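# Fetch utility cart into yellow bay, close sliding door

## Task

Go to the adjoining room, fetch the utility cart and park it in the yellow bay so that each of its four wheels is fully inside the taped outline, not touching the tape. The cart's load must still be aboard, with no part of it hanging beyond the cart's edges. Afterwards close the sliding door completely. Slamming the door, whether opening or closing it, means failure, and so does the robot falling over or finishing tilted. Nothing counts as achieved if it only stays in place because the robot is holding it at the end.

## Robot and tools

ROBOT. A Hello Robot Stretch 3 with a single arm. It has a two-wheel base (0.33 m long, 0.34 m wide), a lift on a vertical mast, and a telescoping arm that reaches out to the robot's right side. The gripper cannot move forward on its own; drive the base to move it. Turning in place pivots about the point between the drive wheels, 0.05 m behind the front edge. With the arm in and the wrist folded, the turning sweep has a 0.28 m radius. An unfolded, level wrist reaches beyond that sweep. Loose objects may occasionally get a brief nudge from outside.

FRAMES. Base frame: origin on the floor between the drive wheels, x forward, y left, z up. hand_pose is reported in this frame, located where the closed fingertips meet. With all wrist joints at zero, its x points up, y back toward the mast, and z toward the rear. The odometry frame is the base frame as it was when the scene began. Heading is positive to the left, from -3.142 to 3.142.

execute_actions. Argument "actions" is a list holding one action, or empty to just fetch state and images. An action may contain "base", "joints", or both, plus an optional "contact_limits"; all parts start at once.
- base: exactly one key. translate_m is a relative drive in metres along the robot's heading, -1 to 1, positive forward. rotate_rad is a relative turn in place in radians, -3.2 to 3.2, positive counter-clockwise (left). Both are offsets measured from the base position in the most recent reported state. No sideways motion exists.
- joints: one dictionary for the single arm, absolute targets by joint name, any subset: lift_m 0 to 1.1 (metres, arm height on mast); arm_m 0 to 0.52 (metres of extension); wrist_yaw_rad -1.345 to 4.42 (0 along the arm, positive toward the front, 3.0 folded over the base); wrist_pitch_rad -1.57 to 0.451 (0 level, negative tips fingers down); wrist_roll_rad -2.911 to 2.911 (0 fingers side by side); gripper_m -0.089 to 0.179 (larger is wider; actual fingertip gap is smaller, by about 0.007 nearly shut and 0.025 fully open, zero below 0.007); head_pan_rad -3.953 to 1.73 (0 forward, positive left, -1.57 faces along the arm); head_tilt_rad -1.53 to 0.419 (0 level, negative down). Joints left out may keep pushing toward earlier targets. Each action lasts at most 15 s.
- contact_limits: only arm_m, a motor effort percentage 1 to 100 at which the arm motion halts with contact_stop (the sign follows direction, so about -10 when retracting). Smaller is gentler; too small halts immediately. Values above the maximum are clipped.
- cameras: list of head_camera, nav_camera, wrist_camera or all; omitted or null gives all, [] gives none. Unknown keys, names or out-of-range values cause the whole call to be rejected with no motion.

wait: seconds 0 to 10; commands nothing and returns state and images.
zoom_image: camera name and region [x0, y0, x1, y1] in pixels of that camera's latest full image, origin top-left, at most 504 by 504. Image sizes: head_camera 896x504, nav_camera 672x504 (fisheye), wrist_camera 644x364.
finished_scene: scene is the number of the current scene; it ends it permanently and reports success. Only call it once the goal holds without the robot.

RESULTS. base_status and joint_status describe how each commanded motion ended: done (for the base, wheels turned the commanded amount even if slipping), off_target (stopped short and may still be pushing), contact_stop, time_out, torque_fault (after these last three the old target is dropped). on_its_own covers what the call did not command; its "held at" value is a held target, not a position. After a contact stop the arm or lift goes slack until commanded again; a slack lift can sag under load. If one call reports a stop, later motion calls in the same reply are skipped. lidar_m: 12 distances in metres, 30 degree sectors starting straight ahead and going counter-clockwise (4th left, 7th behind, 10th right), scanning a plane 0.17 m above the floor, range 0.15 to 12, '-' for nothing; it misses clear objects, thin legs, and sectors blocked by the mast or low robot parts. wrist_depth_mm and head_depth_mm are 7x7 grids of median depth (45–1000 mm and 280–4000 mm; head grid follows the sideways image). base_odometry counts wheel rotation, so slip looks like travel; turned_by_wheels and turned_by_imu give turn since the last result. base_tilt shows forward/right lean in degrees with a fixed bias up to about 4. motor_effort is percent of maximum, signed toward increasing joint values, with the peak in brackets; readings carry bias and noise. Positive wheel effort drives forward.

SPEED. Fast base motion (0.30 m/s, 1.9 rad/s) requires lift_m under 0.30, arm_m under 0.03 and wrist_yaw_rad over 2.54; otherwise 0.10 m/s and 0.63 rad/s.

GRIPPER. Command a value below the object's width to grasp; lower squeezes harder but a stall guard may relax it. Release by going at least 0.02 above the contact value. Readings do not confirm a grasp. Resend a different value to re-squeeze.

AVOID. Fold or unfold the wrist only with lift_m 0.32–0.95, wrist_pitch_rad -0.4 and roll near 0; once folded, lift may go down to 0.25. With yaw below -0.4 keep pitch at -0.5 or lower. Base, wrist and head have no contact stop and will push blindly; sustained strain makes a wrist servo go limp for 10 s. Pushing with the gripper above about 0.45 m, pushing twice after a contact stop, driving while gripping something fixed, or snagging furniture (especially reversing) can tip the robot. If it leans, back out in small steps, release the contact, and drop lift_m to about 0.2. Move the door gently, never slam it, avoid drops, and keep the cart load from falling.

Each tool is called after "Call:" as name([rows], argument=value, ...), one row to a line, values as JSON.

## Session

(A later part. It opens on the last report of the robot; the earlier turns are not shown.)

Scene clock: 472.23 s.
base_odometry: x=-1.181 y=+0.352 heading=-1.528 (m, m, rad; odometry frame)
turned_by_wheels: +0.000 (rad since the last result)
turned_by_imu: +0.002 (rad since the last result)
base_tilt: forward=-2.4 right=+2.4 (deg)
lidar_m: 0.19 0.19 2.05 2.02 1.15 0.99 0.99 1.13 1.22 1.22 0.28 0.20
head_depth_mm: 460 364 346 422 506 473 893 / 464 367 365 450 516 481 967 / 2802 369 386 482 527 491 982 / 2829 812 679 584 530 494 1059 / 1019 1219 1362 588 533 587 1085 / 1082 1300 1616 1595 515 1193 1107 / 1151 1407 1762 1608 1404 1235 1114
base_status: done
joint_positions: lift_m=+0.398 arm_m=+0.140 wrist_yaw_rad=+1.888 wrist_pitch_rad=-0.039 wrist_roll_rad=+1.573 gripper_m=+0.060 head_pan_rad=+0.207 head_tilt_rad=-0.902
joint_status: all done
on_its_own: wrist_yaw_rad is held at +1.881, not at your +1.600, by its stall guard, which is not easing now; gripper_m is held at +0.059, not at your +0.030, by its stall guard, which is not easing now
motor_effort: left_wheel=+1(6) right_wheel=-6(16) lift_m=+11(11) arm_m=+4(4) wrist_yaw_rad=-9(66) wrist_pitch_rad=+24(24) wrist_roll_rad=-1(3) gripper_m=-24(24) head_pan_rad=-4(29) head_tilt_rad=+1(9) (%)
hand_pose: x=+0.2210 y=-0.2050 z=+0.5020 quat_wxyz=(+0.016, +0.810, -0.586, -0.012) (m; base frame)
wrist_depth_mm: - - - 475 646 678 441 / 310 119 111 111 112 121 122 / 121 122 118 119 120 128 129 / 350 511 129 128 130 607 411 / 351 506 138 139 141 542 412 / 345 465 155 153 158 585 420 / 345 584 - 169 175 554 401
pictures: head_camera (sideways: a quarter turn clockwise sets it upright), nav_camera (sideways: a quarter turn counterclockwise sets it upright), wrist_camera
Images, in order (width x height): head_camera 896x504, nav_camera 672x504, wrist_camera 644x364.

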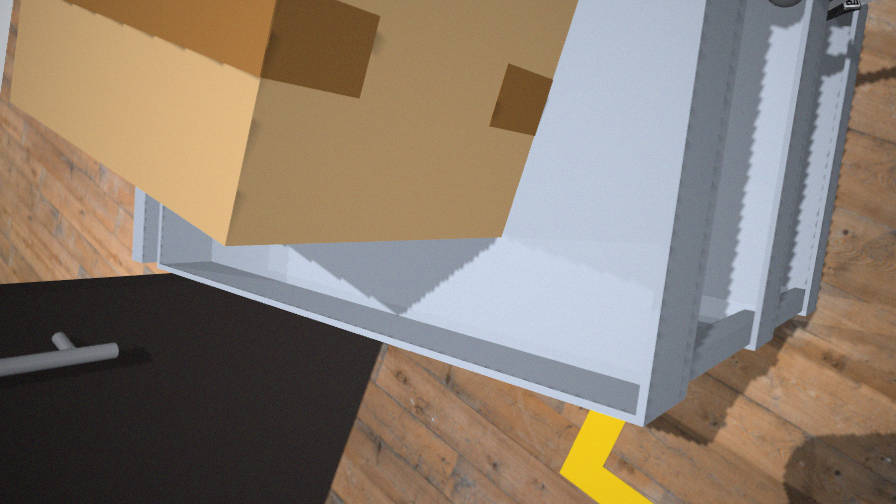

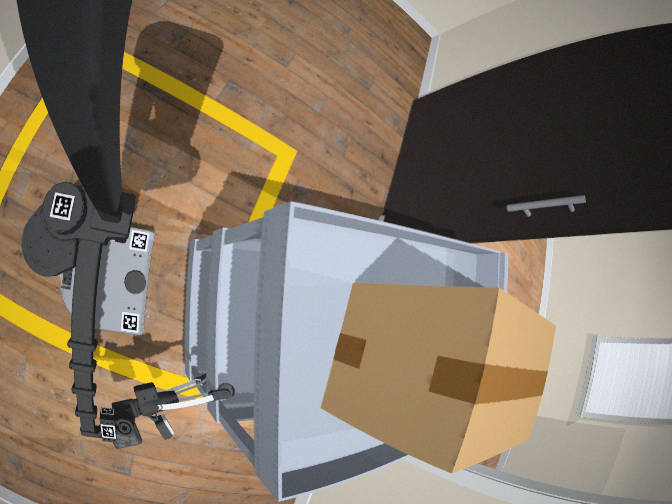

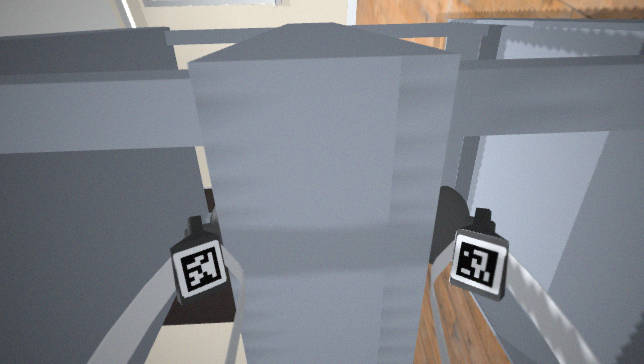

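Call:
execute_actions([
  {"joints":{"head_pan_rad":-1.0,"head_tilt_rad":-1.15}},
], cameras=["head_camera","nav_camera"])

Scene clock: 479.97 s.
base_odometry: x=-1.181 y=+0.352 heading=-1.528 (m, m, rad; odometry frame)
turned_by_wheels: +0.000 (rad since the last result)
turned_by_imu: +0.000 (rad since the last result)
base_tilt: forward=-2.4 right=+2.4 (deg)
lidar_m: 0.19 0.19 2.05 2.03 1.15 0.99 0.98 1.13 1.22 1.22 0.28 0.20
head_depth_mm: 1369 1554 1474 1351 1222 1150 1083 / 1506 1614 1486 1356 1230 1194 - / 1563 1641 1489 1366 1246 - - / 1417 1620 610 848 1220 1193 - / 1273 1515 556 515 810 1140 1100 / 1166 1305 572 524 500 754 1097 / 1076 619 576 519 480 727 1075
base_status: not commanded
joint_positions: lift_m=+0.398 arm_m=+0.140 wrist_yaw_rad=+1.888 wrist_pitch_rad=-0.039 wrist_roll_rad=+1.573 gripper_m=+0.060 head_pan_rad=-0.993 head_tilt_rad=-1.136
joint_status: all done
on_its_own: wrist_yaw_rad is held at +1.881, not at your +1.600, by its stall guard, which is not easing now; gripper_m is held at +0.059, not at your +0.030, by its stall guard, which is not easing now
motor_effort: left_wheel=+1(1) right_wheel=-6(6) lift_m=+11(11) arm_m=+4(4) wrist_yaw_rad=-9(9) wrist_pitch_rad=+24(23) wrist_roll_rad=-1(1) gripper_m=-25(25) head_pan_rad=-4(49) head_tilt_rad=-8(31) (%)
hand_pose: x=+0.2210 y=-0.2050 z=+0.5020 quat_wxyz=(+0.016, +0.810, -0.586, -0.012) (m; base frame)
wrist_depth_mm: - - - 484 647 673 441 / 310 119 111 111 112 121 122 / 121 122 118 119 121 128 130 / 352 512 129 128 130 607 411 / 348 502 138 140 141 538 415 / 348 461 155 153 158 580 417 / 343 576 - 169 176 561 400
pictures: head_camera (sideways: a quarter turn clockwise sets it upright), nav_camera (sideways: a quarter turn counterclockwise sets it upright)
Images, in order (width x height): head_camera 896x504, nav_camera 672x504.

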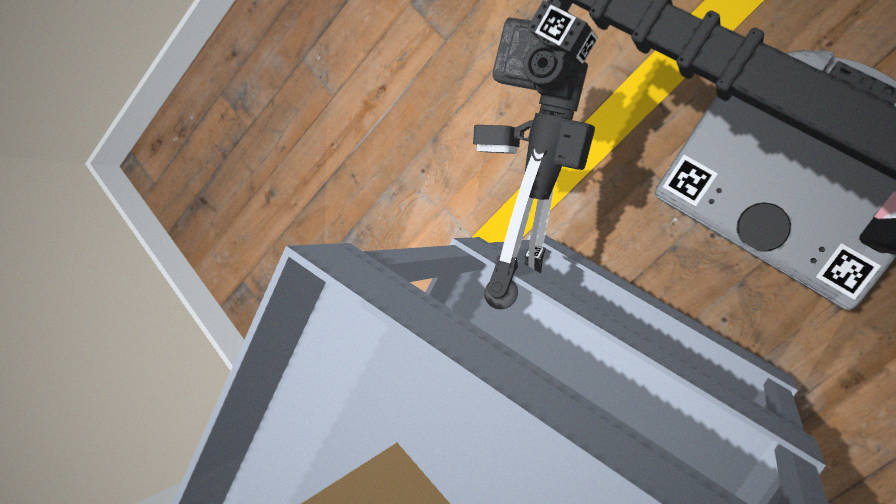

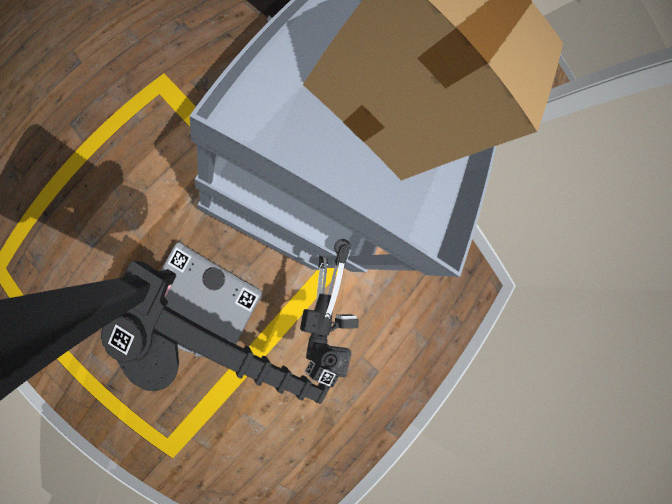

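Call:
execute_actions([
  {"base":{"rotate_rad":-0.25},"joints":{"wrist_yaw_rad":2.13,"head_pan_rad":-0.75}},
], cameras=["nav_camera"])

Call:
execute_actions([
  {"base":{"translate_m":-0.25},"joints":{"arm_m":0.06}},
])

Scene clock: 499.43 s.
base_odometry: x=-1.181 y=+0.352 heading=-1.778 (m, m, rad; odometry frame)
turned_by_wheels: -0.250 (rad since the last result)
turned_by_imu: -0.249 (rad since the last result)
base_tilt: forward=-2.4 right=+2.3 (deg)
lidar_m: - - 0.15 2.55 1.40 1.02 0.98 1.02 1.26 1.22 0.25 0.15
head_depth_mm: 1345 1562 1483 1362 1271 1175 1071 / 1475 1614 1498 1365 1275 1183 - / 1564 1647 1486 1354 1245 1199 - / 1427 1626 547 520 801 1160 - / 1279 1540 554 521 481 761 1075 / 1176 1363 566 517 482 451 710 / 1077 1173 561 441 484 449 422
base_status: done
joint_positions: lift_m=+0.398 arm_m=+0.140 wrist_yaw_rad=+2.148 wrist_pitch_rad=-0.039 wrist_roll_rad=+1.568 gripper_m=+0.060 head_pan_rad=-0.757 head_tilt_rad=-1.136
joint_status: all done
on_its_own: gripper_m is held at +0.059, not at your +0.030, by its stall guard, which is not easing now; wrist_yaw_rad is at rest, and its effort (-23) is outside its rest range (-12 to +12)
motor_effort: left_wheel=+5(6) right_wheel=-9(24) lift_m=+11(11) arm_m=+2(5) wrist_yaw_rad=-23(76) wrist_pitch_rad=+23(24) wrist_roll_rad=+0(3) gripper_m=-24(24) head_pan_rad=+4(26) head_tilt_rad=-8(8) (%)
hand_pose: x=+0.1924 y=-0.1457 z=+0.5020 quat_wxyz=(+0.018, +0.879, -0.476, -0.008) (m; base frame)
wrist_depth_mm: 400 567 625 214 635 558 422 / 308 114 107 107 108 116 118 / 118 119 115 116 117 125 126 / 352 511 127 126 127 613 412 / 348 507 137 138 140 546 413 / 346 465 155 153 159 565 419 / 344 - - 172 183 541 397
pictures: nav_camera (sideways: a quarter turn counterclockwise sets it upright)
Images, in order (width x height): nav_camera 672x504.

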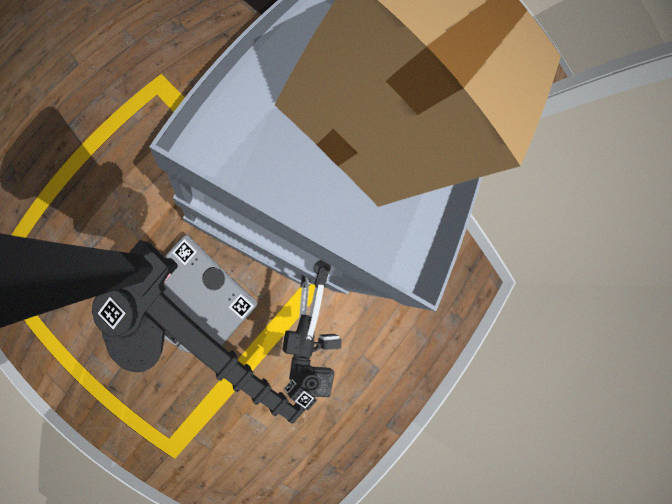

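Scene clock: 503.03 s.
base_odometry: x=-1.130 y=+0.596 heading=-1.778 (m, m, rad; odometry frame)
turned_by_wheels: +0.000 (rad since the last result)
turned_by_imu: +0.001 (rad since the last result)
base_tilt: forward=-2.3 right=+2.4 (deg)
lidar_m: 0.17 0.18 0.24 2.55 1.05 0.76 0.74 0.76 1.04 1.22 1.27 0.18
head_depth_mm: 1357 1566 1490 1354 1259 - 1076 / 1489 1618 1481 1364 1268 1167 - / 1653 1648 1497 1369 1270 - - / 1743 1652 1493 1318 813 1173 - / 1605 1668 1504 517 776 1078 1101 / 1449 1624 560 524 484 760 1090 / 1342 1495 570 519 484 725 1005
base_status: done
joint_positions: lift_m=+0.398 arm_m=+0.060 wrist_yaw_rad=+2.152 wrist_pitch_rad=-0.038 wrist_roll_rad=+1.571 gripper_m=+0.060 head_pan_rad=-0.757 head_tilt_rad=-1.136
joint_status: all done
on_its_own: gripper_m is held at +0.059, not at your +0.030, by its stall guard, which is not easing now; wrist_yaw_rad is at rest, and its effort (-28) is outside its rest range (-12 to +12)
motor_effort: left_wheel=+4(6) right_wheel=-9(17) lift_m=+11(11) arm_m=+4(10) wrist_yaw_rad=-28(98) wrist_pitch_rad=+23(24) wrist_roll_rad=-1(3) gripper_m=-25(25) head_pan_rad=+4(5) head_tilt_rad=-8(8) (%)
hand_pose: x=+0.1918 y=-0.0645 z=+0.5022 quat_wxyz=(+0.017, +0.880, -0.475, -0.009) (m; base frame)
wrist_depth_mm: 351 525 133 124 123 590 404 / 317 108 94 94 93 101 105 / 101 102 97 98 100 108 110 / 350 472 112 113 115 606 411 / 348 502 132 134 136 543 413 / 346 462 173 164 183 532 415 / 342 - - 211 - 902 398
pictures: head_camera (sideways: a quarter turn clockwise sets it upright), nav_camera (sideways: a quarter turn counterclockwise sets it upright), wrist_camera
Images, in order (width x height): head_camera 896x504, nav_camera 672x504, wrist_camera 644x364.

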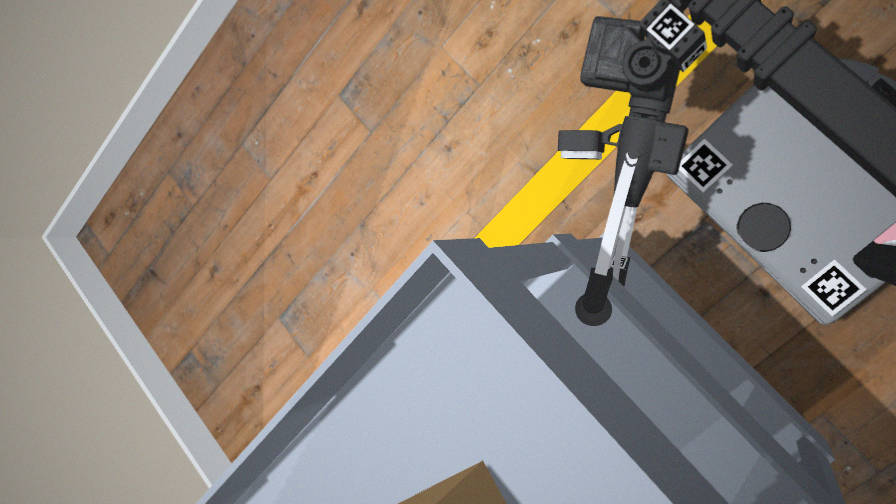

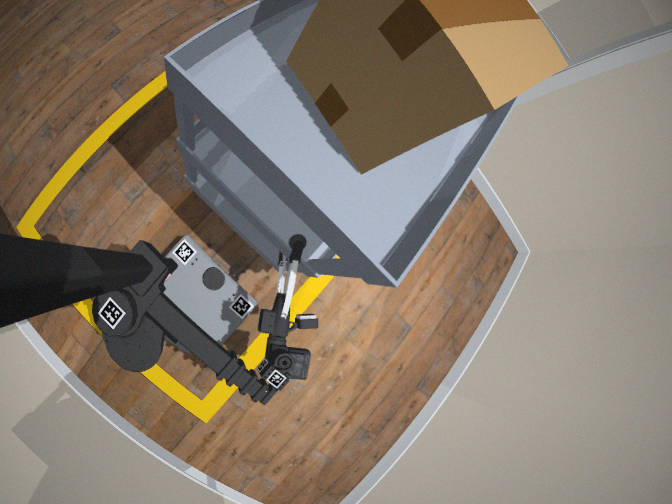

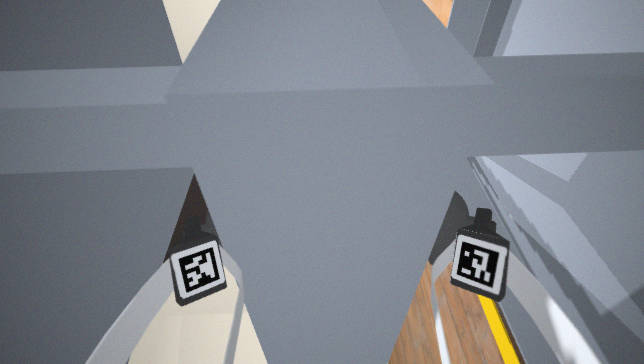

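Call:
execute_actions([
  {"base":{"translate_m":-0.29},"joints":{"wrist_yaw_rad":2.17,"head_pan_rad":0.0,"head_tilt_rad":-0.9}},
])

Scene clock: 516.73 s.
base_odometry: x=-1.070 y=+0.880 heading=-1.777 (m, m, rad; odometry frame)
turned_by_wheels: +0.000 (rad since the last result)
turned_by_imu: +0.001 (rad since the last result)
base_tilt: forward=-2.3 right=+2.4 (deg)
lidar_m: 0.18 0.19 0.28 1.74 0.63 0.46 0.45 0.46 0.63 1.22 1.26 0.18
head_depth_mm: 1408 1566 1701 595 506 446 1087 / 466 453 659 601 527 474 1050 / 467 370 338 446 518 484 1048 / 469 371 333 419 518 486 990 / 476 374 350 450 531 496 1059 / 497 377 370 484 534 497 1057 / 2949 380 395 561 536 686 1102
base_status: done
joint_positions: lift_m=+0.398 arm_m=+0.060 wrist_yaw_rad=+2.182 wrist_pitch_rad=-0.036 wrist_roll_rad=+1.573 gripper_m=+0.060 head_pan_rad=-0.007 head_tilt_rad=-0.902
joint_status: all done
on_its_own: gripper_m is held at +0.059, not at your +0.030, by its stall guard, which is not easing now; wrist_yaw_rad is at rest, and its effort (-15) is outside its rest range (-12 to +12)
motor_effort: left_wheel=+3(3) right_wheel=-8(16) lift_m=+11(11) arm_m=+4(4) wrist_yaw_rad=-15(16) wrist_pitch_rad=+22(23) wrist_roll_rad=-2(1) gripper_m=-24(24) head_pan_rad=+4(49) head_tilt_rad=+1(23) (%)
hand_pose: x=+0.1877 y=-0.0583 z=+0.5027 quat_wxyz=(+0.016, +0.887, -0.462, -0.009) (m; base frame)
wrist_depth_mm: 351 522 108 108 108 592 403 / 316 102 92 92 91 98 100 / 91 91 84 84 84 92 96 / 316 106 98 101 103 510 395 / 347 499 125 128 130 543 416 / 343 446 - 176 - 721 423 / 341 - - 284 447 477 408
pictures: head_camera (sideways: a quarter turn clockwise sets it upright), nav_camera (sideways: a quarter turn counterclockwise sets it upright), wrist_camera
Images, in order (width x height): head_camera 896x504, nav_camera 672x504, wrist_camera 644x364.

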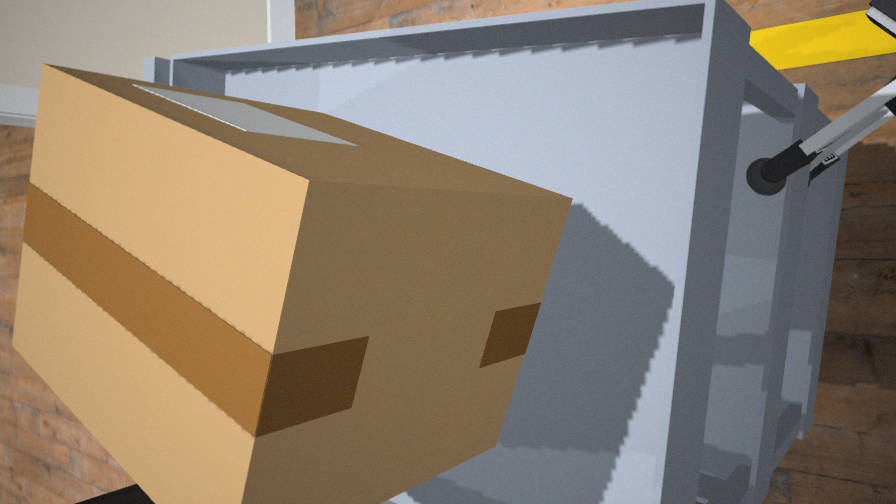

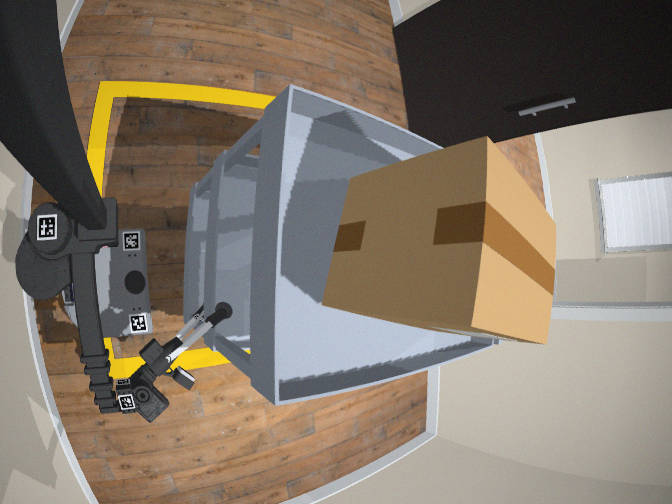

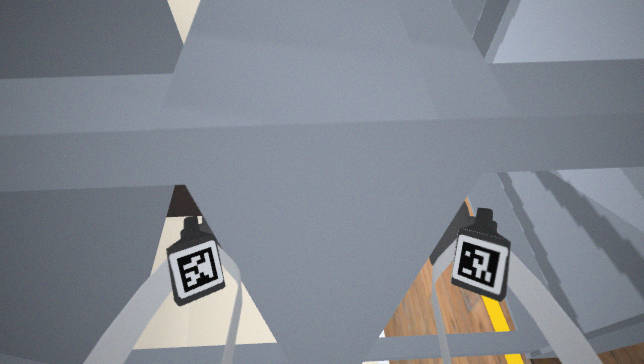

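Call:
execute_actions(actions=[])

Scene clock: 530.10 s.
base_odometry: x=-1.070 y=+0.880 heading=-1.777 (m, m, rad; odometry frame)
turned_by_wheels: +0.000 (rad since the last result)
turned_by_imu: +0.000 (rad since the last result)
base_tilt: forward=-2.3 right=+2.4 (deg)
lidar_m: 0.18 0.19 0.28 1.74 0.63 0.46 0.45 0.46 0.63 1.22 1.27 0.18
head_depth_mm: 1404 1566 1704 596 506 447 1090 / 465 453 656 602 526 475 1048 / 467 370 338 447 518 483 1055 / 471 372 333 419 517 486 992 / 476 373 351 450 531 495 1054 / 499 377 371 485 535 497 1056 / 2899 380 394 559 537 684 1108
base_status: done
joint_positions: lift_m=+0.398 arm_m=+0.060 wrist_yaw_rad=+2.182 wrist_pitch_rad=-0.036 wrist_roll_rad=+1.573 gripper_m=+0.060 head_pan_rad=-0.007 head_tilt_rad=-0.902
joint_status: all done
on_its_own: gripper_m is held at +0.059, not at your +0.030, by its stall guard, which is not easing now; wrist_yaw_rad is at rest, and its effort (-15) is outside its rest range (-12 to +12)
motor_effort: left_wheel=+3(3) right_wheel=-7(16) lift_m=+11(11) arm_m=+4(4) wrist_yaw_rad=-15(16) wrist_pitch_rad=+22(23) wrist_roll_rad=-1(1) gripper_m=-25(24) head_pan_rad=+6(49) head_tilt_rad=+2(23) (%)
hand_pose: x=+0.1877 y=-0.0583 z=+0.5027 quat_wxyz=(+0.016, +0.887, -0.462, -0.009) (m; base frame)
wrist_depth_mm: 350 524 108 108 108 589 404 / 313 102 92 92 91 98 100 / 91 91 84 84 84 92 96 / 317 106 98 100 103 508 393 / 345 498 125 128 131 541 414 / 343 452 - 177 - 717 417 / 342 - - 284 444 476 411
pictures: head_camera (sideways: a quarter turn clockwise sets it upright), nav_camera (sideways: a quarter turn counterclockwise sets it upright), wrist_camera
Images, in order (width x height): head_camera 896x504, nav_camera 672x504, wrist_camera 644x364.

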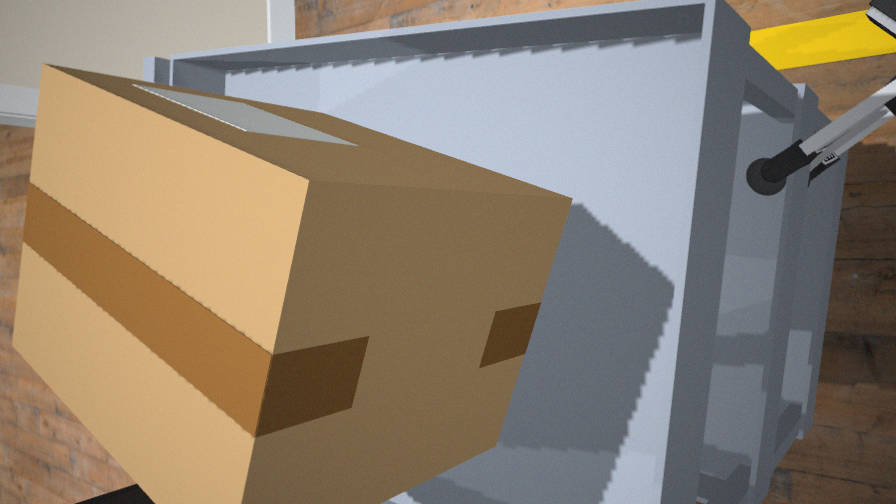

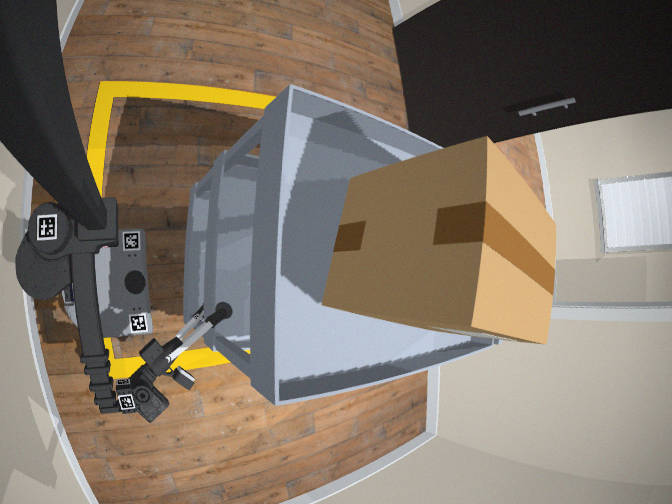

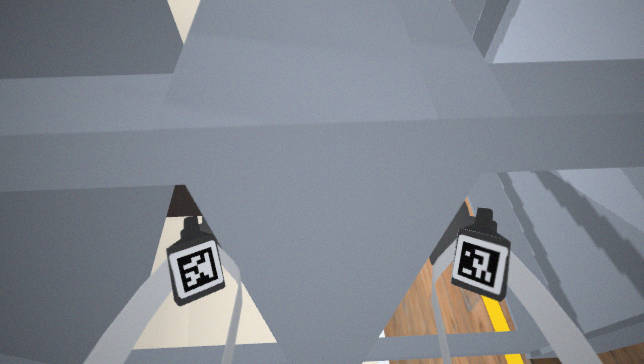

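Call:
execute_actions([
  {"joints":{"gripper_m":0.15,"wrist_yaw_rad":2.18}},
], cameras=["wrist_camera"])

Call:
execute_actions([
  {"base":{"translate_m":-0.12},"joints":{"head_tilt_rad":-1.3,"head_pan_rad":-0.5}},
])

Scene clock: 535.23 s.
base_odometry: x=-1.070 y=+0.880 heading=-1.777 (m, m, rad; odometry frame)
turned_by_wheels: +0.000 (rad since the last result)
turned_by_imu: +0.000 (rad since the last result)
base_tilt: forward=-2.4 right=+2.4 (deg)
lidar_m: 0.17 0.19 0.28 1.74 0.63 0.46 0.45 0.46 0.63 1.22 1.26 0.18
head_depth_mm: 1408 1572 1701 596 503 439 1096 / 465 460 656 602 525 474 1047 / 469 370 340 451 518 483 1051 / 471 372 333 417 515 485 985 / 476 374 349 448 530 495 1065 / 499 378 370 484 534 497 1058 / 2916 381 394 559 536 683 1099
base_status: not commanded
joint_positions: lift_m=+0.398 arm_m=+0.060 wrist_yaw_rad=+2.178 wrist_pitch_rad=-0.022 wrist_roll_rad=+1.573 gripper_m=+0.150 head_pan_rad=-0.007 head_tilt_rad=-0.902
joint_status: all done
motor_effort: left_wheel=+2(3) right_wheel=-2(8) lift_m=+11(11) arm_m=+4(4) wrist_yaw_rad=+3(13) wrist_pitch_rad=+14(22) wrist_roll_rad=-1(1) gripper_m=+1(98) head_pan_rad=+5(5) head_tilt_rad=+1(1) (%)
hand_pose: x=+0.1886 y=-0.0588 z=+0.5063 quat_wxyz=(+0.010, +0.886, -0.463, -0.006) (m; base frame)
wrist_depth_mm: 350 506 118 114 113 579 413 / 331 434 97 96 96 101 104 / 93 93 85 86 85 87 95 / 107 104 96 97 99 107 383 / 338 422 130 124 126 - 424 / 335 - - 170 190 988 389 / 318 446 - 274 439 450 435
pictures: wrist_camera
Images, in order (width x height): wrist_camera 644x364.

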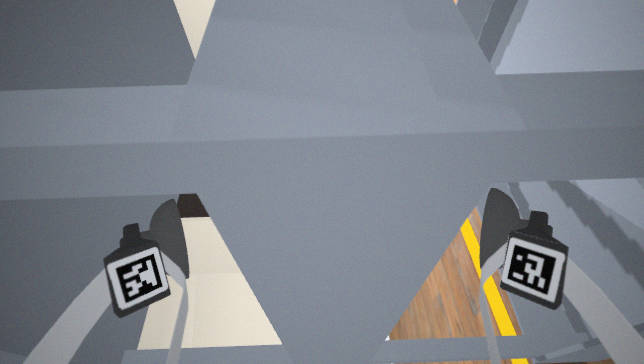

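Scene clock: 537.67 s.
base_odometry: x=-1.046 y=+0.998 heading=-1.777 (m, m, rad; odometry frame)
turned_by_wheels: +0.000 (rad since the last result)
turned_by_imu: +0.001 (rad since the last result)
base_tilt: forward=-2.4 right=+2.3 (deg)
lidar_m: 0.29 0.32 2.41 1.28 0.46 0.34 0.32 0.34 0.46 1.22 1.27 0.30
head_depth_mm: 1520 1434 1357 1285 1233 1154 874 / 1522 1433 1363 1293 1207 - 1011 / 1532 1442 1367 1293 1229 - - / 1533 1427 769 1139 1236 - - / 574 549 845 1066 1247 1180 - / 585 550 516 840 1234 1184 1131 / 504 536 518 831 1222 1183 1132
base_status: done
joint_positions: lift_m=+0.398 arm_m=+0.060 wrist_yaw_rad=+2.178 wrist_pitch_rad=-0.022 wrist_roll_rad=+1.573 gripper_m=+0.150 head_pan_rad=-0.493 head_tilt_rad=-1.284
joint_status: all done
motor_effort: left_wheel=+1(3) right_wheel=-1(6) lift_m=+11(11) arm_m=+4(3) wrist_yaw_rad=+3(2) wrist_pitch_rad=+13(13) wrist_roll_rad=-1(1) gripper_m=+1(1) head_pan_rad=-4(40) head_tilt_rad=-9(42) (%)
hand_pose: x=+0.1886 y=-0.0588 z=+0.5064 quat_wxyz=(+0.010, +0.886, -0.463, -0.006) (m; base frame)
wrist_depth_mm: 183 184 184 181 187 191 193 / 346 503 865 208 849 629 416 / 343 496 - 245 - 621 419 / 342 489 - 299 - 632 418 / 378 422 - 383 - - 406 / - - - 527 - 922 559 / - - - - - 930 664
pictures: head_camera (sideways: a quarter turn clockwise sets it upright), nav_camera (sideways: a quarter turn counterclockwise sets it upright), wrist_camera
Images, in order (width x height): head_camera 896x504, nav_camera 672x504, wrist_camera 644x364.

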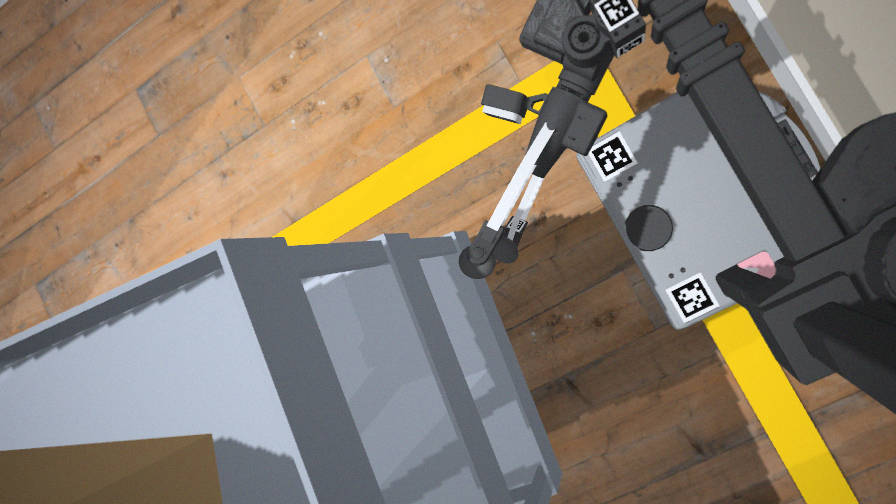

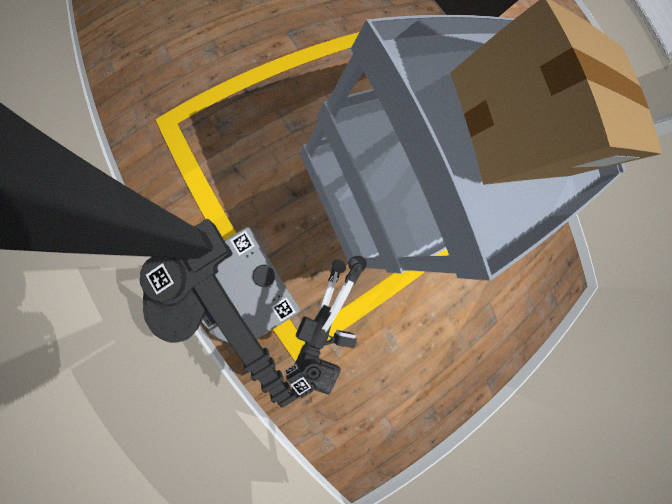

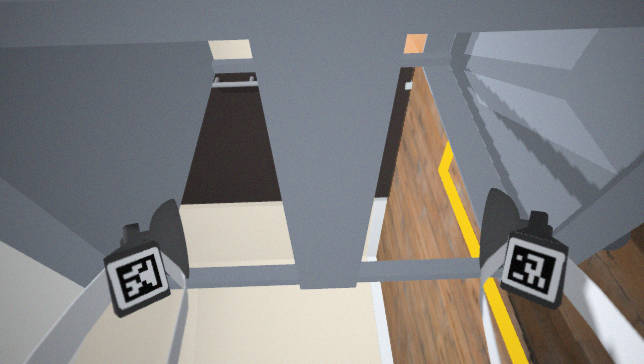

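Call:
execute_actions([
  {"joints":{"head_tilt_rad":-0.85,"head_pan_rad":0.45}},
], cameras=["head_camera","nav_camera"])

Scene clock: 559.33 s.
base_odometry: x=-1.046 y=+0.998 heading=-1.777 (m, m, rad; odometry frame)
turned_by_wheels: +0.000 (rad since the last result)
turned_by_imu: +0.000 (rad since the last result)
base_tilt: forward=-2.3 right=+2.4 (deg)
lidar_m: 0.29 0.32 2.41 1.28 0.46 0.34 0.33 0.34 0.46 1.22 1.26 0.30
head_depth_mm: 528 415 457 530 539 755 814 / 3159 449 509 590 523 785 1004 / 1533 499 575 621 551 816 1092 / 1622 1868 717 636 865 1083 1113 / 1688 1979 1988 616 830 1210 1115 / 1787 2117 1988 1595 1439 1253 1115 / 1875 2246 2001 1673 1443 1261 1122
base_status: not commanded
joint_positions: lift_m=+0.398 arm_m=+0.060 wrist_yaw_rad=+2.178 wrist_pitch_rad=-0.022 wrist_roll_rad=+1.573 gripper_m=+0.150 head_pan_rad=+0.443 head_tilt_rad=-0.853
joint_status: all done
motor_effort: left_wheel=+2(2) right_wheel=-2(2) lift_m=+11(11) arm_m=+3(4) wrist_yaw_rad=+3(3) wrist_pitch_rad=+13(13) wrist_roll_rad=-1(1) gripper_m=+0(1) head_pan_rad=+4(49) head_tilt_rad=+2(33) (%)
hand_pose: x=+0.1886 y=-0.0588 z=+0.5064 quat_wxyz=(+0.010, +0.886, -0.463, -0.006) (m; base frame)
wrist_depth_mm: 183 184 185 181 187 191 192 / 346 501 867 208 851 623 413 / 344 496 - 246 - 624 422 / 340 489 - 298 - 627 419 / 379 425 - 385 - - 406 / - - - 531 - 937 556 / - - - - - 927 666
pictures: head_camera (sideways: a quarter turn clockwise sets it upright), nav_camera (sideways: a quarter turn counterclockwise sets it upright)
Images, in order (width x height): head_camera 896x504, nav_camera 672x504.

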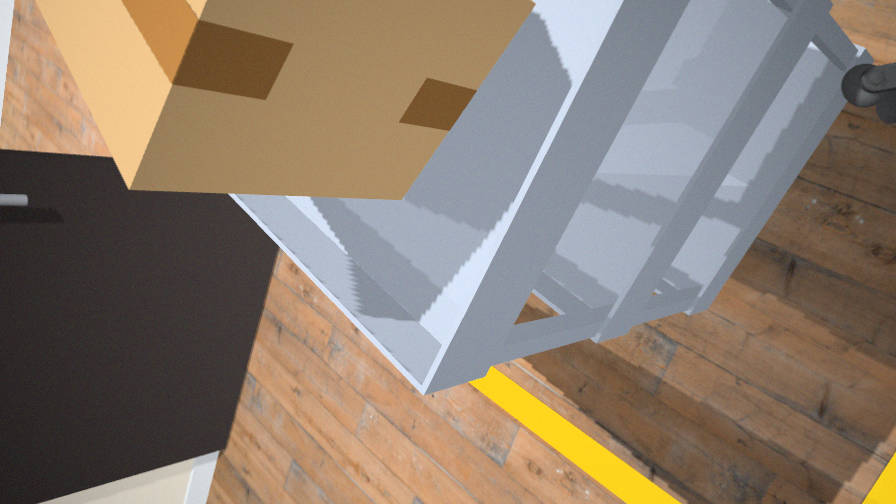

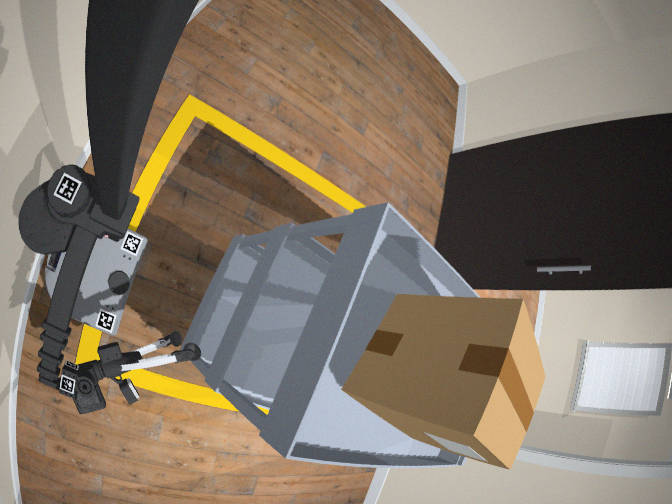

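Call:
execute_actions([
  {"joints":{"gripper_m":0.02,"wrist_roll_rad":0,"wrist_pitch_rad":-0.4,"arm_m":0.0,"head_pan_rad":0,"head_tilt_rad":-1.0}},
], cameras=[])

Call:
execute_actions([
  {"joints":{"wrist_yaw_rad":3.0},"base":{"translate_m":0.06}},
], cameras=["nav_camera"])

Call:
execute_actions([
  {"joints":{"lift_m":0.25,"head_pan_rad":1.2,"head_tilt_rad":-0.9},"base":{"rotate_rad":-1.57}},
])

Scene clock: 585.87 s.
base_odometry: x=-1.046 y=+0.998 heading=-1.777 (m, m, rad; odometry frame)
turned_by_wheels: +0.000 (rad since the last result)
turned_by_imu: +0.001 (rad since the last result)
base_tilt: forward=-2.3 right=+2.4 (deg)
lidar_m: 0.29 0.32 2.42 1.28 0.46 0.34 0.33 0.34 0.46 1.22 1.26 0.30
head_depth_mm: 1535 1776 1608 573 1308 1187 1082 / 555 714 641 564 761 1173 1096 / 396 451 584 566 824 1147 1101 / 391 434 538 570 856 1162 1105 / 400 455 571 570 861 1170 1108 / 413 481 613 584 877 1198 1101 / 425 531 657 587 865 1214 1104
base_status: not commanded
joint_positions: lift_m=+0.398 arm_m=+0.002 wrist_yaw_rad=+2.178 wrist_pitch_rad=-0.413 wrist_roll_rad=+0.004 gripper_m=+0.020 head_pan_rad=+0.007 head_tilt_rad=-0.987
joint_status: all done
joint sent to its limit — the command would take arm_m past its lower limit, so that joint was sent only as far as its limit.
motor_effort: left_wheel=+1(1) right_wheel=-2(2) lift_m=+11(11) arm_m=-3(3) wrist_yaw_rad=+2(3) wrist_pitch_rad=+8(11) wrist_roll_rad=-2(5) gripper_m=+0(96) head_pan_rad=-4(39) head_tilt_rad=-8(23) (%)
hand_pose: x=+0.1634 y=-0.0187 z=+0.4113 quat_wxyz=(+0.449, +0.681, -0.193, +0.545) (m; base frame)
wrist_depth_mm: - - 403 271 218 184 159 / - - - - 893 717 168 / - - - 733 765 744 186 / 920 907 627 623 612 600 207 / 767 745 726 461 513 501 646 / 641 635 632 585 412 405 586 / 558 548 541 541 504 319 515
pictures: none
No camera images: the call's "cameras" was empty. Leave "cameras" out to get every camera's image.

Scene clock: 587.40 s.
base_odometry: x=-1.058 y=+0.939 heading=-1.777 (m, m, rad; odometry frame)
turned_by_wheels: +0.000 (rad since the last result)
turned_by_imu: +0.000 (rad since the last result)
base_tilt: forward=-2.4 right=+2.4 (deg)
lidar_m: 0.23 0.25 0.38 1.51 0.55 0.40 0.39 0.40 0.55 1.22 1.27 0.24
head_depth_mm: 1452 1679 641 555 543 1188 1089 / 445 645 641 562 518 1157 1094 / 382 371 478 557 530 1056 1097 / 385 364 452 550 532 1075 1103 / 387 384 481 563 805 1094 1110 / 391 403 515 576 811 1158 1102 / 394 426 635 578 743 1216 1100
base_status: done
joint_positions: lift_m=+0.398 arm_m=+0.002 wrist_yaw_rad=+2.998 wrist_pitch_rad=-0.414 wrist_roll_rad=+0.004 gripper_m=+0.020 head_pan_rad=+0.007 head_tilt_rad=-0.988
joint_status: all done
motor_effort: left_wheel=+1(5) right_wheel=-2(3) lift_m=+11(11) arm_m=-2(3) wrist_yaw_rad=+3(1) wrist_pitch_rad=+9(9) wrist_roll_rad=-1(2) gripper_m=+1(1) head_pan_rad=-3(4) head_tilt_rad=-7(8) (%)
hand_pose: x=+0.0110 y=+0.0755 z=+0.4112 quat_wxyz=(+0.195, +0.702, +0.095, +0.679) (m; base frame)
wrist_depth_mm: 560 - - - - - 296 / 562 - - - - - - / 554 717 - - - 979 - / 538 723 882 879 855 497 515 / 526 706 - 721 707 493 491 / 501 635 - 597 594 431 418 / 488 553 - 569 533 505 354
pictures: nav_camera (sideways: a quarter turn counterclockwise sets it upright)
Images, in order (width x height): nav_camera 672x504.

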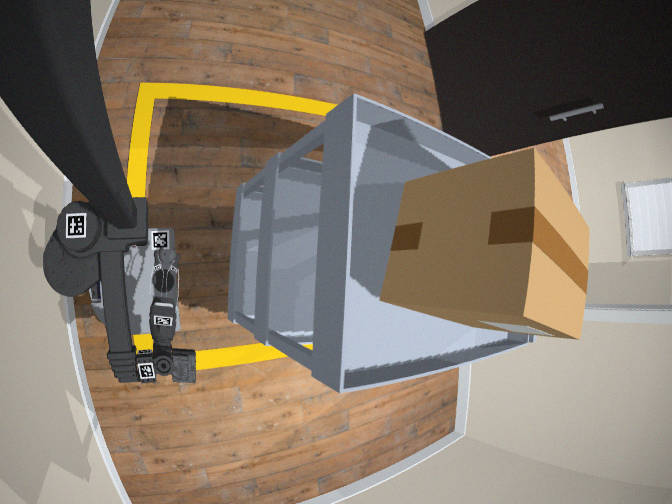

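Scene clock: 590.17 s.
base_odometry: x=-1.058 y=+0.939 heading=+2.936 (m, m, rad; odometry frame)
turned_by_wheels: -1.570 (rad since the last result)
turned_by_imu: -1.571 (rad since the last result)
base_tilt: forward=-2.3 right=+2.4 (deg)
lidar_m: 1.22 1.27 0.24 0.23 0.25 0.38 1.46 0.54 0.40 0.39 0.40 0.55
head_depth_mm: 1699 1903 1831 1572 1367 1211 1092 / 1704 2011 1834 1566 1384 1219 1091 / 1622 1890 1841 1572 543 1183 1094 / 1552 1814 1729 594 531 793 1105 / 1505 824 696 598 532 768 1019 / 503 446 436 500 535 758 - / 486 381 382 481 537 487 -
base_status: done
joint_positions: lift_m=+0.251 arm_m=+0.002 wrist_yaw_rad=+2.998 wrist_pitch_rad=-0.415 wrist_roll_rad=+0.004 gripper_m=+0.020 head_pan_rad=+1.193 head_tilt_rad=-0.902
joint_status: all done
motor_effort: left_wheel=+2(7) right_wheel=-2(5) lift_m=+7(7) arm_m=-3(3) wrist_yaw_rad=+2(3) wrist_pitch_rad=+9(9) wrist_roll_rad=-2(1) gripper_m=+0(0) head_pan_rad=+4(50) head_tilt_rad=+1(14) (%)
hand_pose: x=+0.0108 y=+0.0754 z=+0.2641 quat_wxyz=(+0.195, +0.701, +0.096, +0.679) (m; base frame)
wrist_depth_mm: - - 831 818 667 - - / - - 655 641 462 997 980 / 407 485 485 478 326 762 737 / 344 345 348 348 362 597 596 / 529 497 - - 511 504 499 / 477 - - - 426 429 426 / - - - - 380 377 370
pictures: head_camera (sideways: a quarter turn clockwise sets it upright), nav_camera (sideways: a quarter turn counterclockwise sets it upright), wrist_camera
Images, in order (width x height): head_camera 896x504, nav_camera 672x504, wrist_camera 644x364.

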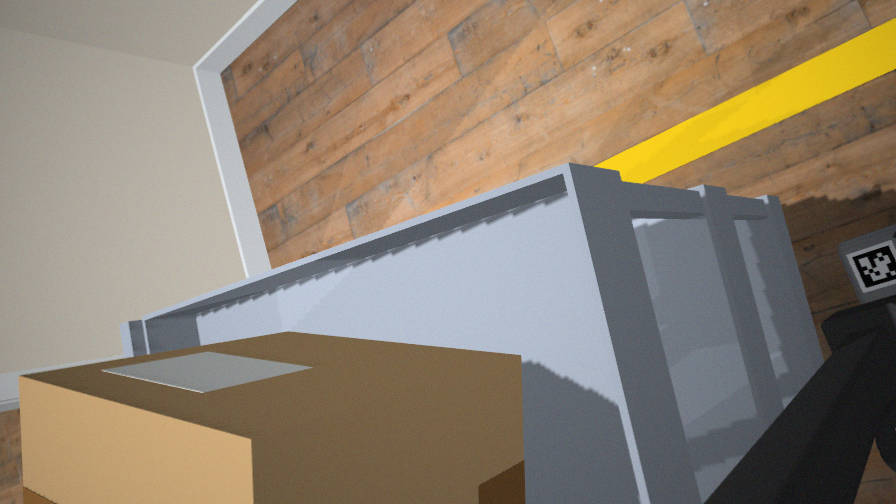

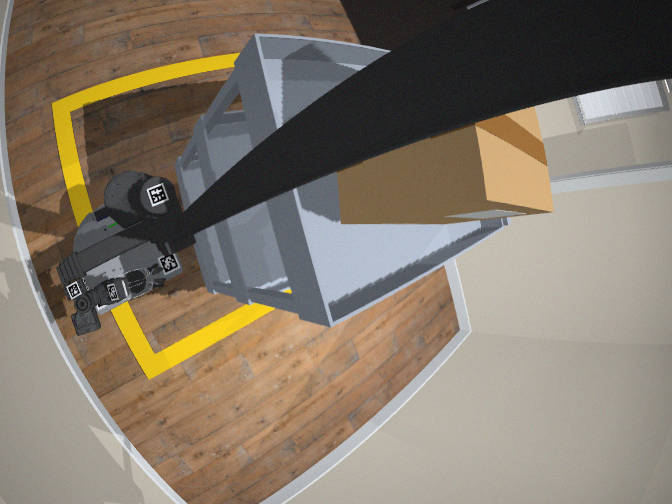

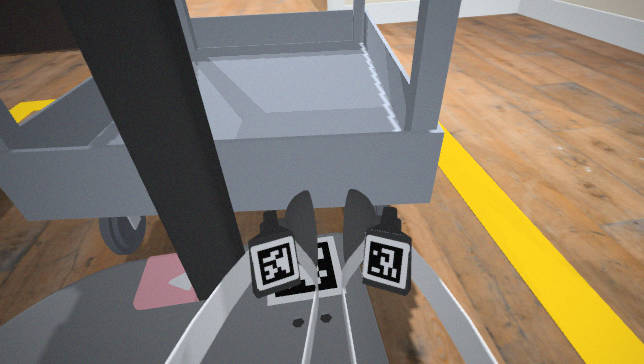

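Call:
execute_actions([
  {"joints":{"head_pan_rad":0,"head_tilt_rad":-0.6},"base":{"translate_m":0.6}},
], cameras=[])

Call:
execute_actions([
  {"joints":{"head_pan_rad":1.2,"head_tilt_rad":-0.9},"base":{"rotate_rad":1.57}},
], cameras=[])

Call:
execute_actions([
  {"base":{"translate_m":0.6}},
])

Scene clock: 601.53 s.
base_odometry: x=-1.645 y=+1.061 heading=+2.936 (m, m, rad; odometry frame)
turned_by_wheels: +0.000 (rad since the last result)
turned_by_imu: +0.000 (rad since the last result)
base_tilt: forward=-2.4 right=+2.3 (deg)
lidar_m: 0.62 0.65 0.89 1.64 0.60 0.50 1.49 0.55 0.40 0.39 0.41 0.56
head_depth_mm: 482 535 602 684 794 950 1122 / 484 537 604 687 800 954 1145 / 488 539 607 691 803 958 1143 / 486 542 609 692 807 964 1151 / 489 544 610 696 809 974 1153 / 490 545 612 698 817 978 1155 / 492 547 614 705 818 982 1170
base_status: done
joint_positions: lift_m=+0.251 arm_m=+0.002 wrist_yaw_rad=+2.999 wrist_pitch_rad=-0.415 wrist_roll_rad=+0.004 gripper_m=+0.020 head_pan_rad=+0.007 head_tilt_rad=-0.605
joint_status: all done
motor_effort: left_wheel=+1(8) right_wheel=-2(5) lift_m=+8(8) arm_m=-3(2) wrist_yaw_rad=+2(3) wrist_pitch_rad=+10(9) wrist_roll_rad=-2(2) gripper_m=+0(0) head_pan_rad=-3(50) head_tilt_rad=+3(29) (%)
hand_pose: x=+0.0107 y=+0.0754 z=+0.2641 quat_wxyz=(+0.195, +0.701, +0.096, +0.679) (m; base frame)
wrist_depth_mm: - - - - - 903 647 / 603 - - - - 896 655 / 768 809 811 798 770 754 648 / 662 652 633 634 612 597 586 / 540 531 - - 508 504 493 / 474 - - - 425 430 423 / - - - - 381 375 371
pictures: none
No camera images: the call's "cameras" was empty. Leave "cameras" out to get every camera's image.

Scene clock: 603.80 s.
base_odometry: x=-1.645 y=+1.061 heading=-1.777 (m, m, rad; odometry frame)
turned_by_wheels: +1.570 (rad since the last result)
turned_by_imu: +1.569 (rad since the last result)
base_tilt: forward=-2.3 right=+2.4 (deg)
lidar_m: 1.64 0.61 0.50 1.55 0.56 0.41 0.39 0.41 0.55 0.62 0.64 0.88
head_depth_mm: 562 656 697 1001 1287 1221 1093 / 571 653 679 1009 1246 1219 1095 / 2793 850 720 951 1147 1220 1097 / 2805 881 1031 1088 1344 1228 1117 / 2777 2250 1892 1593 1398 1240 1126 / 2738 2341 1910 1622 1406 1241 1145 / 2671 2362 1921 1621 1411 1263 -
base_status: done
joint_positions: lift_m=+0.251 arm_m=+0.002 wrist_yaw_rad=+2.999 wrist_pitch_rad=-0.415 wrist_roll_rad=+0.004 gripper_m=+0.020 head_pan_rad=+1.193 head_tilt_rad=-0.889
joint_status: all done
motor_effort: left_wheel=-1(5) right_wheel=+2(8) lift_m=+8(8) arm_m=-2(3) wrist_yaw_rad=+2(2) wrist_pitch_rad=+9(10) wrist_roll_rad=-2(2) gripper_m=+0(0) head_pan_rad=+4(49) head_tilt_rad=-7(33) (%)
hand_pose: x=+0.0107 y=+0.0754 z=+0.2641 quat_wxyz=(+0.195, +0.701, +0.096, +0.679) (m; base frame)
wrist_depth_mm: 582 - - - 839 891 818 / 567 - - - 557 542 541 / 560 709 808 785 698 746 734 / 541 652 633 636 610 598 595 / 506 536 - - 511 502 496 / 465 - - - 424 430 425 / - - - - 380 374 373
pictures: none
No camera images: the call's "cameras" was empty. Leave "cameras" out to get every camera's image.

Scene clock: 607.37 s.
base_odometry: x=-1.768 y=+0.474 heading=-1.777 (m, m, rad; odometry frame)
turned_by_wheels: +0.000 (rad since the last result)
turned_by_imu: -0.001 (rad since the last result)
base_tilt: forward=-2.3 right=+2.4 (deg)
lidar_m: 1.04 1.06 0.41 0.40 0.44 1.03 0.99 0.88 0.64 0.62 0.64 0.87
head_depth_mm: 1376 1600 1807 1579 1381 1216 1092 / 1596 1793 1830 1564 1387 1216 1091 / 1954 2096 670 651 1331 1229 1102 / 2582 833 707 621 915 1176 1124 / 2794 851 731 610 904 1156 1127 / 2680 617 598 588 891 1135 1144 / 503 443 516 581 895 1096 -
base_status: done
joint_positions: lift_m=+0.251 arm_m=+0.002 wrist_yaw_rad=+2.999 wrist_pitch_rad=-0.415 wrist_roll_rad=+0.004 gripper_m=+0.020 head_pan_rad=+1.193 head_tilt_rad=-0.889
joint_status: not commanded
motor_effort: left_wheel=-1(5) right_wheel=+1(7) lift_m=+8(8) arm_m=-3(3) wrist_yaw_rad=+2(1) wrist_pitch_rad=+9(9) wrist_roll_rad=-2(2) gripper_m=+0(0) head_pan_rad=+5(4) head_tilt_rad=-7(7) (%)
hand_pose: x=+0.0107 y=+0.0754 z=+0.2641 quat_wxyz=(+0.195, +0.701, +0.096, +0.679) (m; base frame)
wrist_depth_mm: - - 851 840 803 - - / 531 - 564 474 478 - 974 / 491 494 501 505 578 757 733 / 664 590 641 634 608 602 588 / 541 540 - - 511 502 498 / 473 - - - 430 429 423 / - - - - 379 378 372
pictures: head_camera (sideways: a quarter turn clockwise sets it upright), nav_camera (sideways: a quarter turn counterclockwise sets it upright), wrist_camera
Images, in order (width x height): head_camera 896x504, nav_camera 672x504, wrist_camera 644x364.

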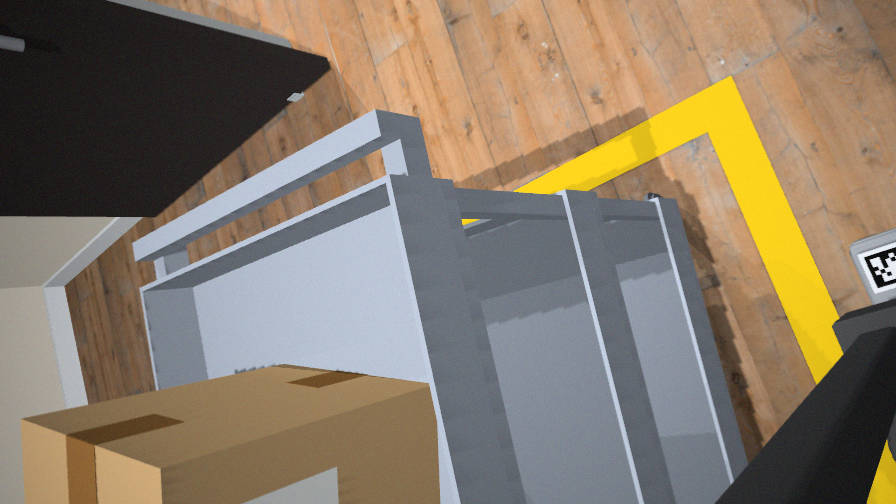

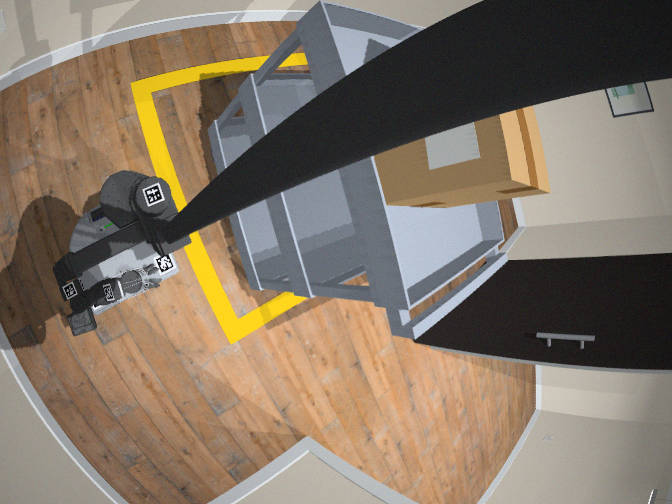

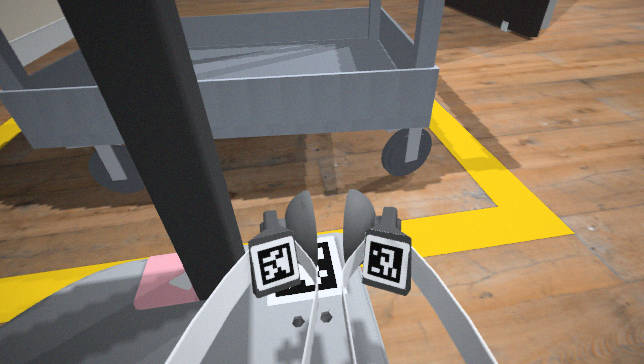

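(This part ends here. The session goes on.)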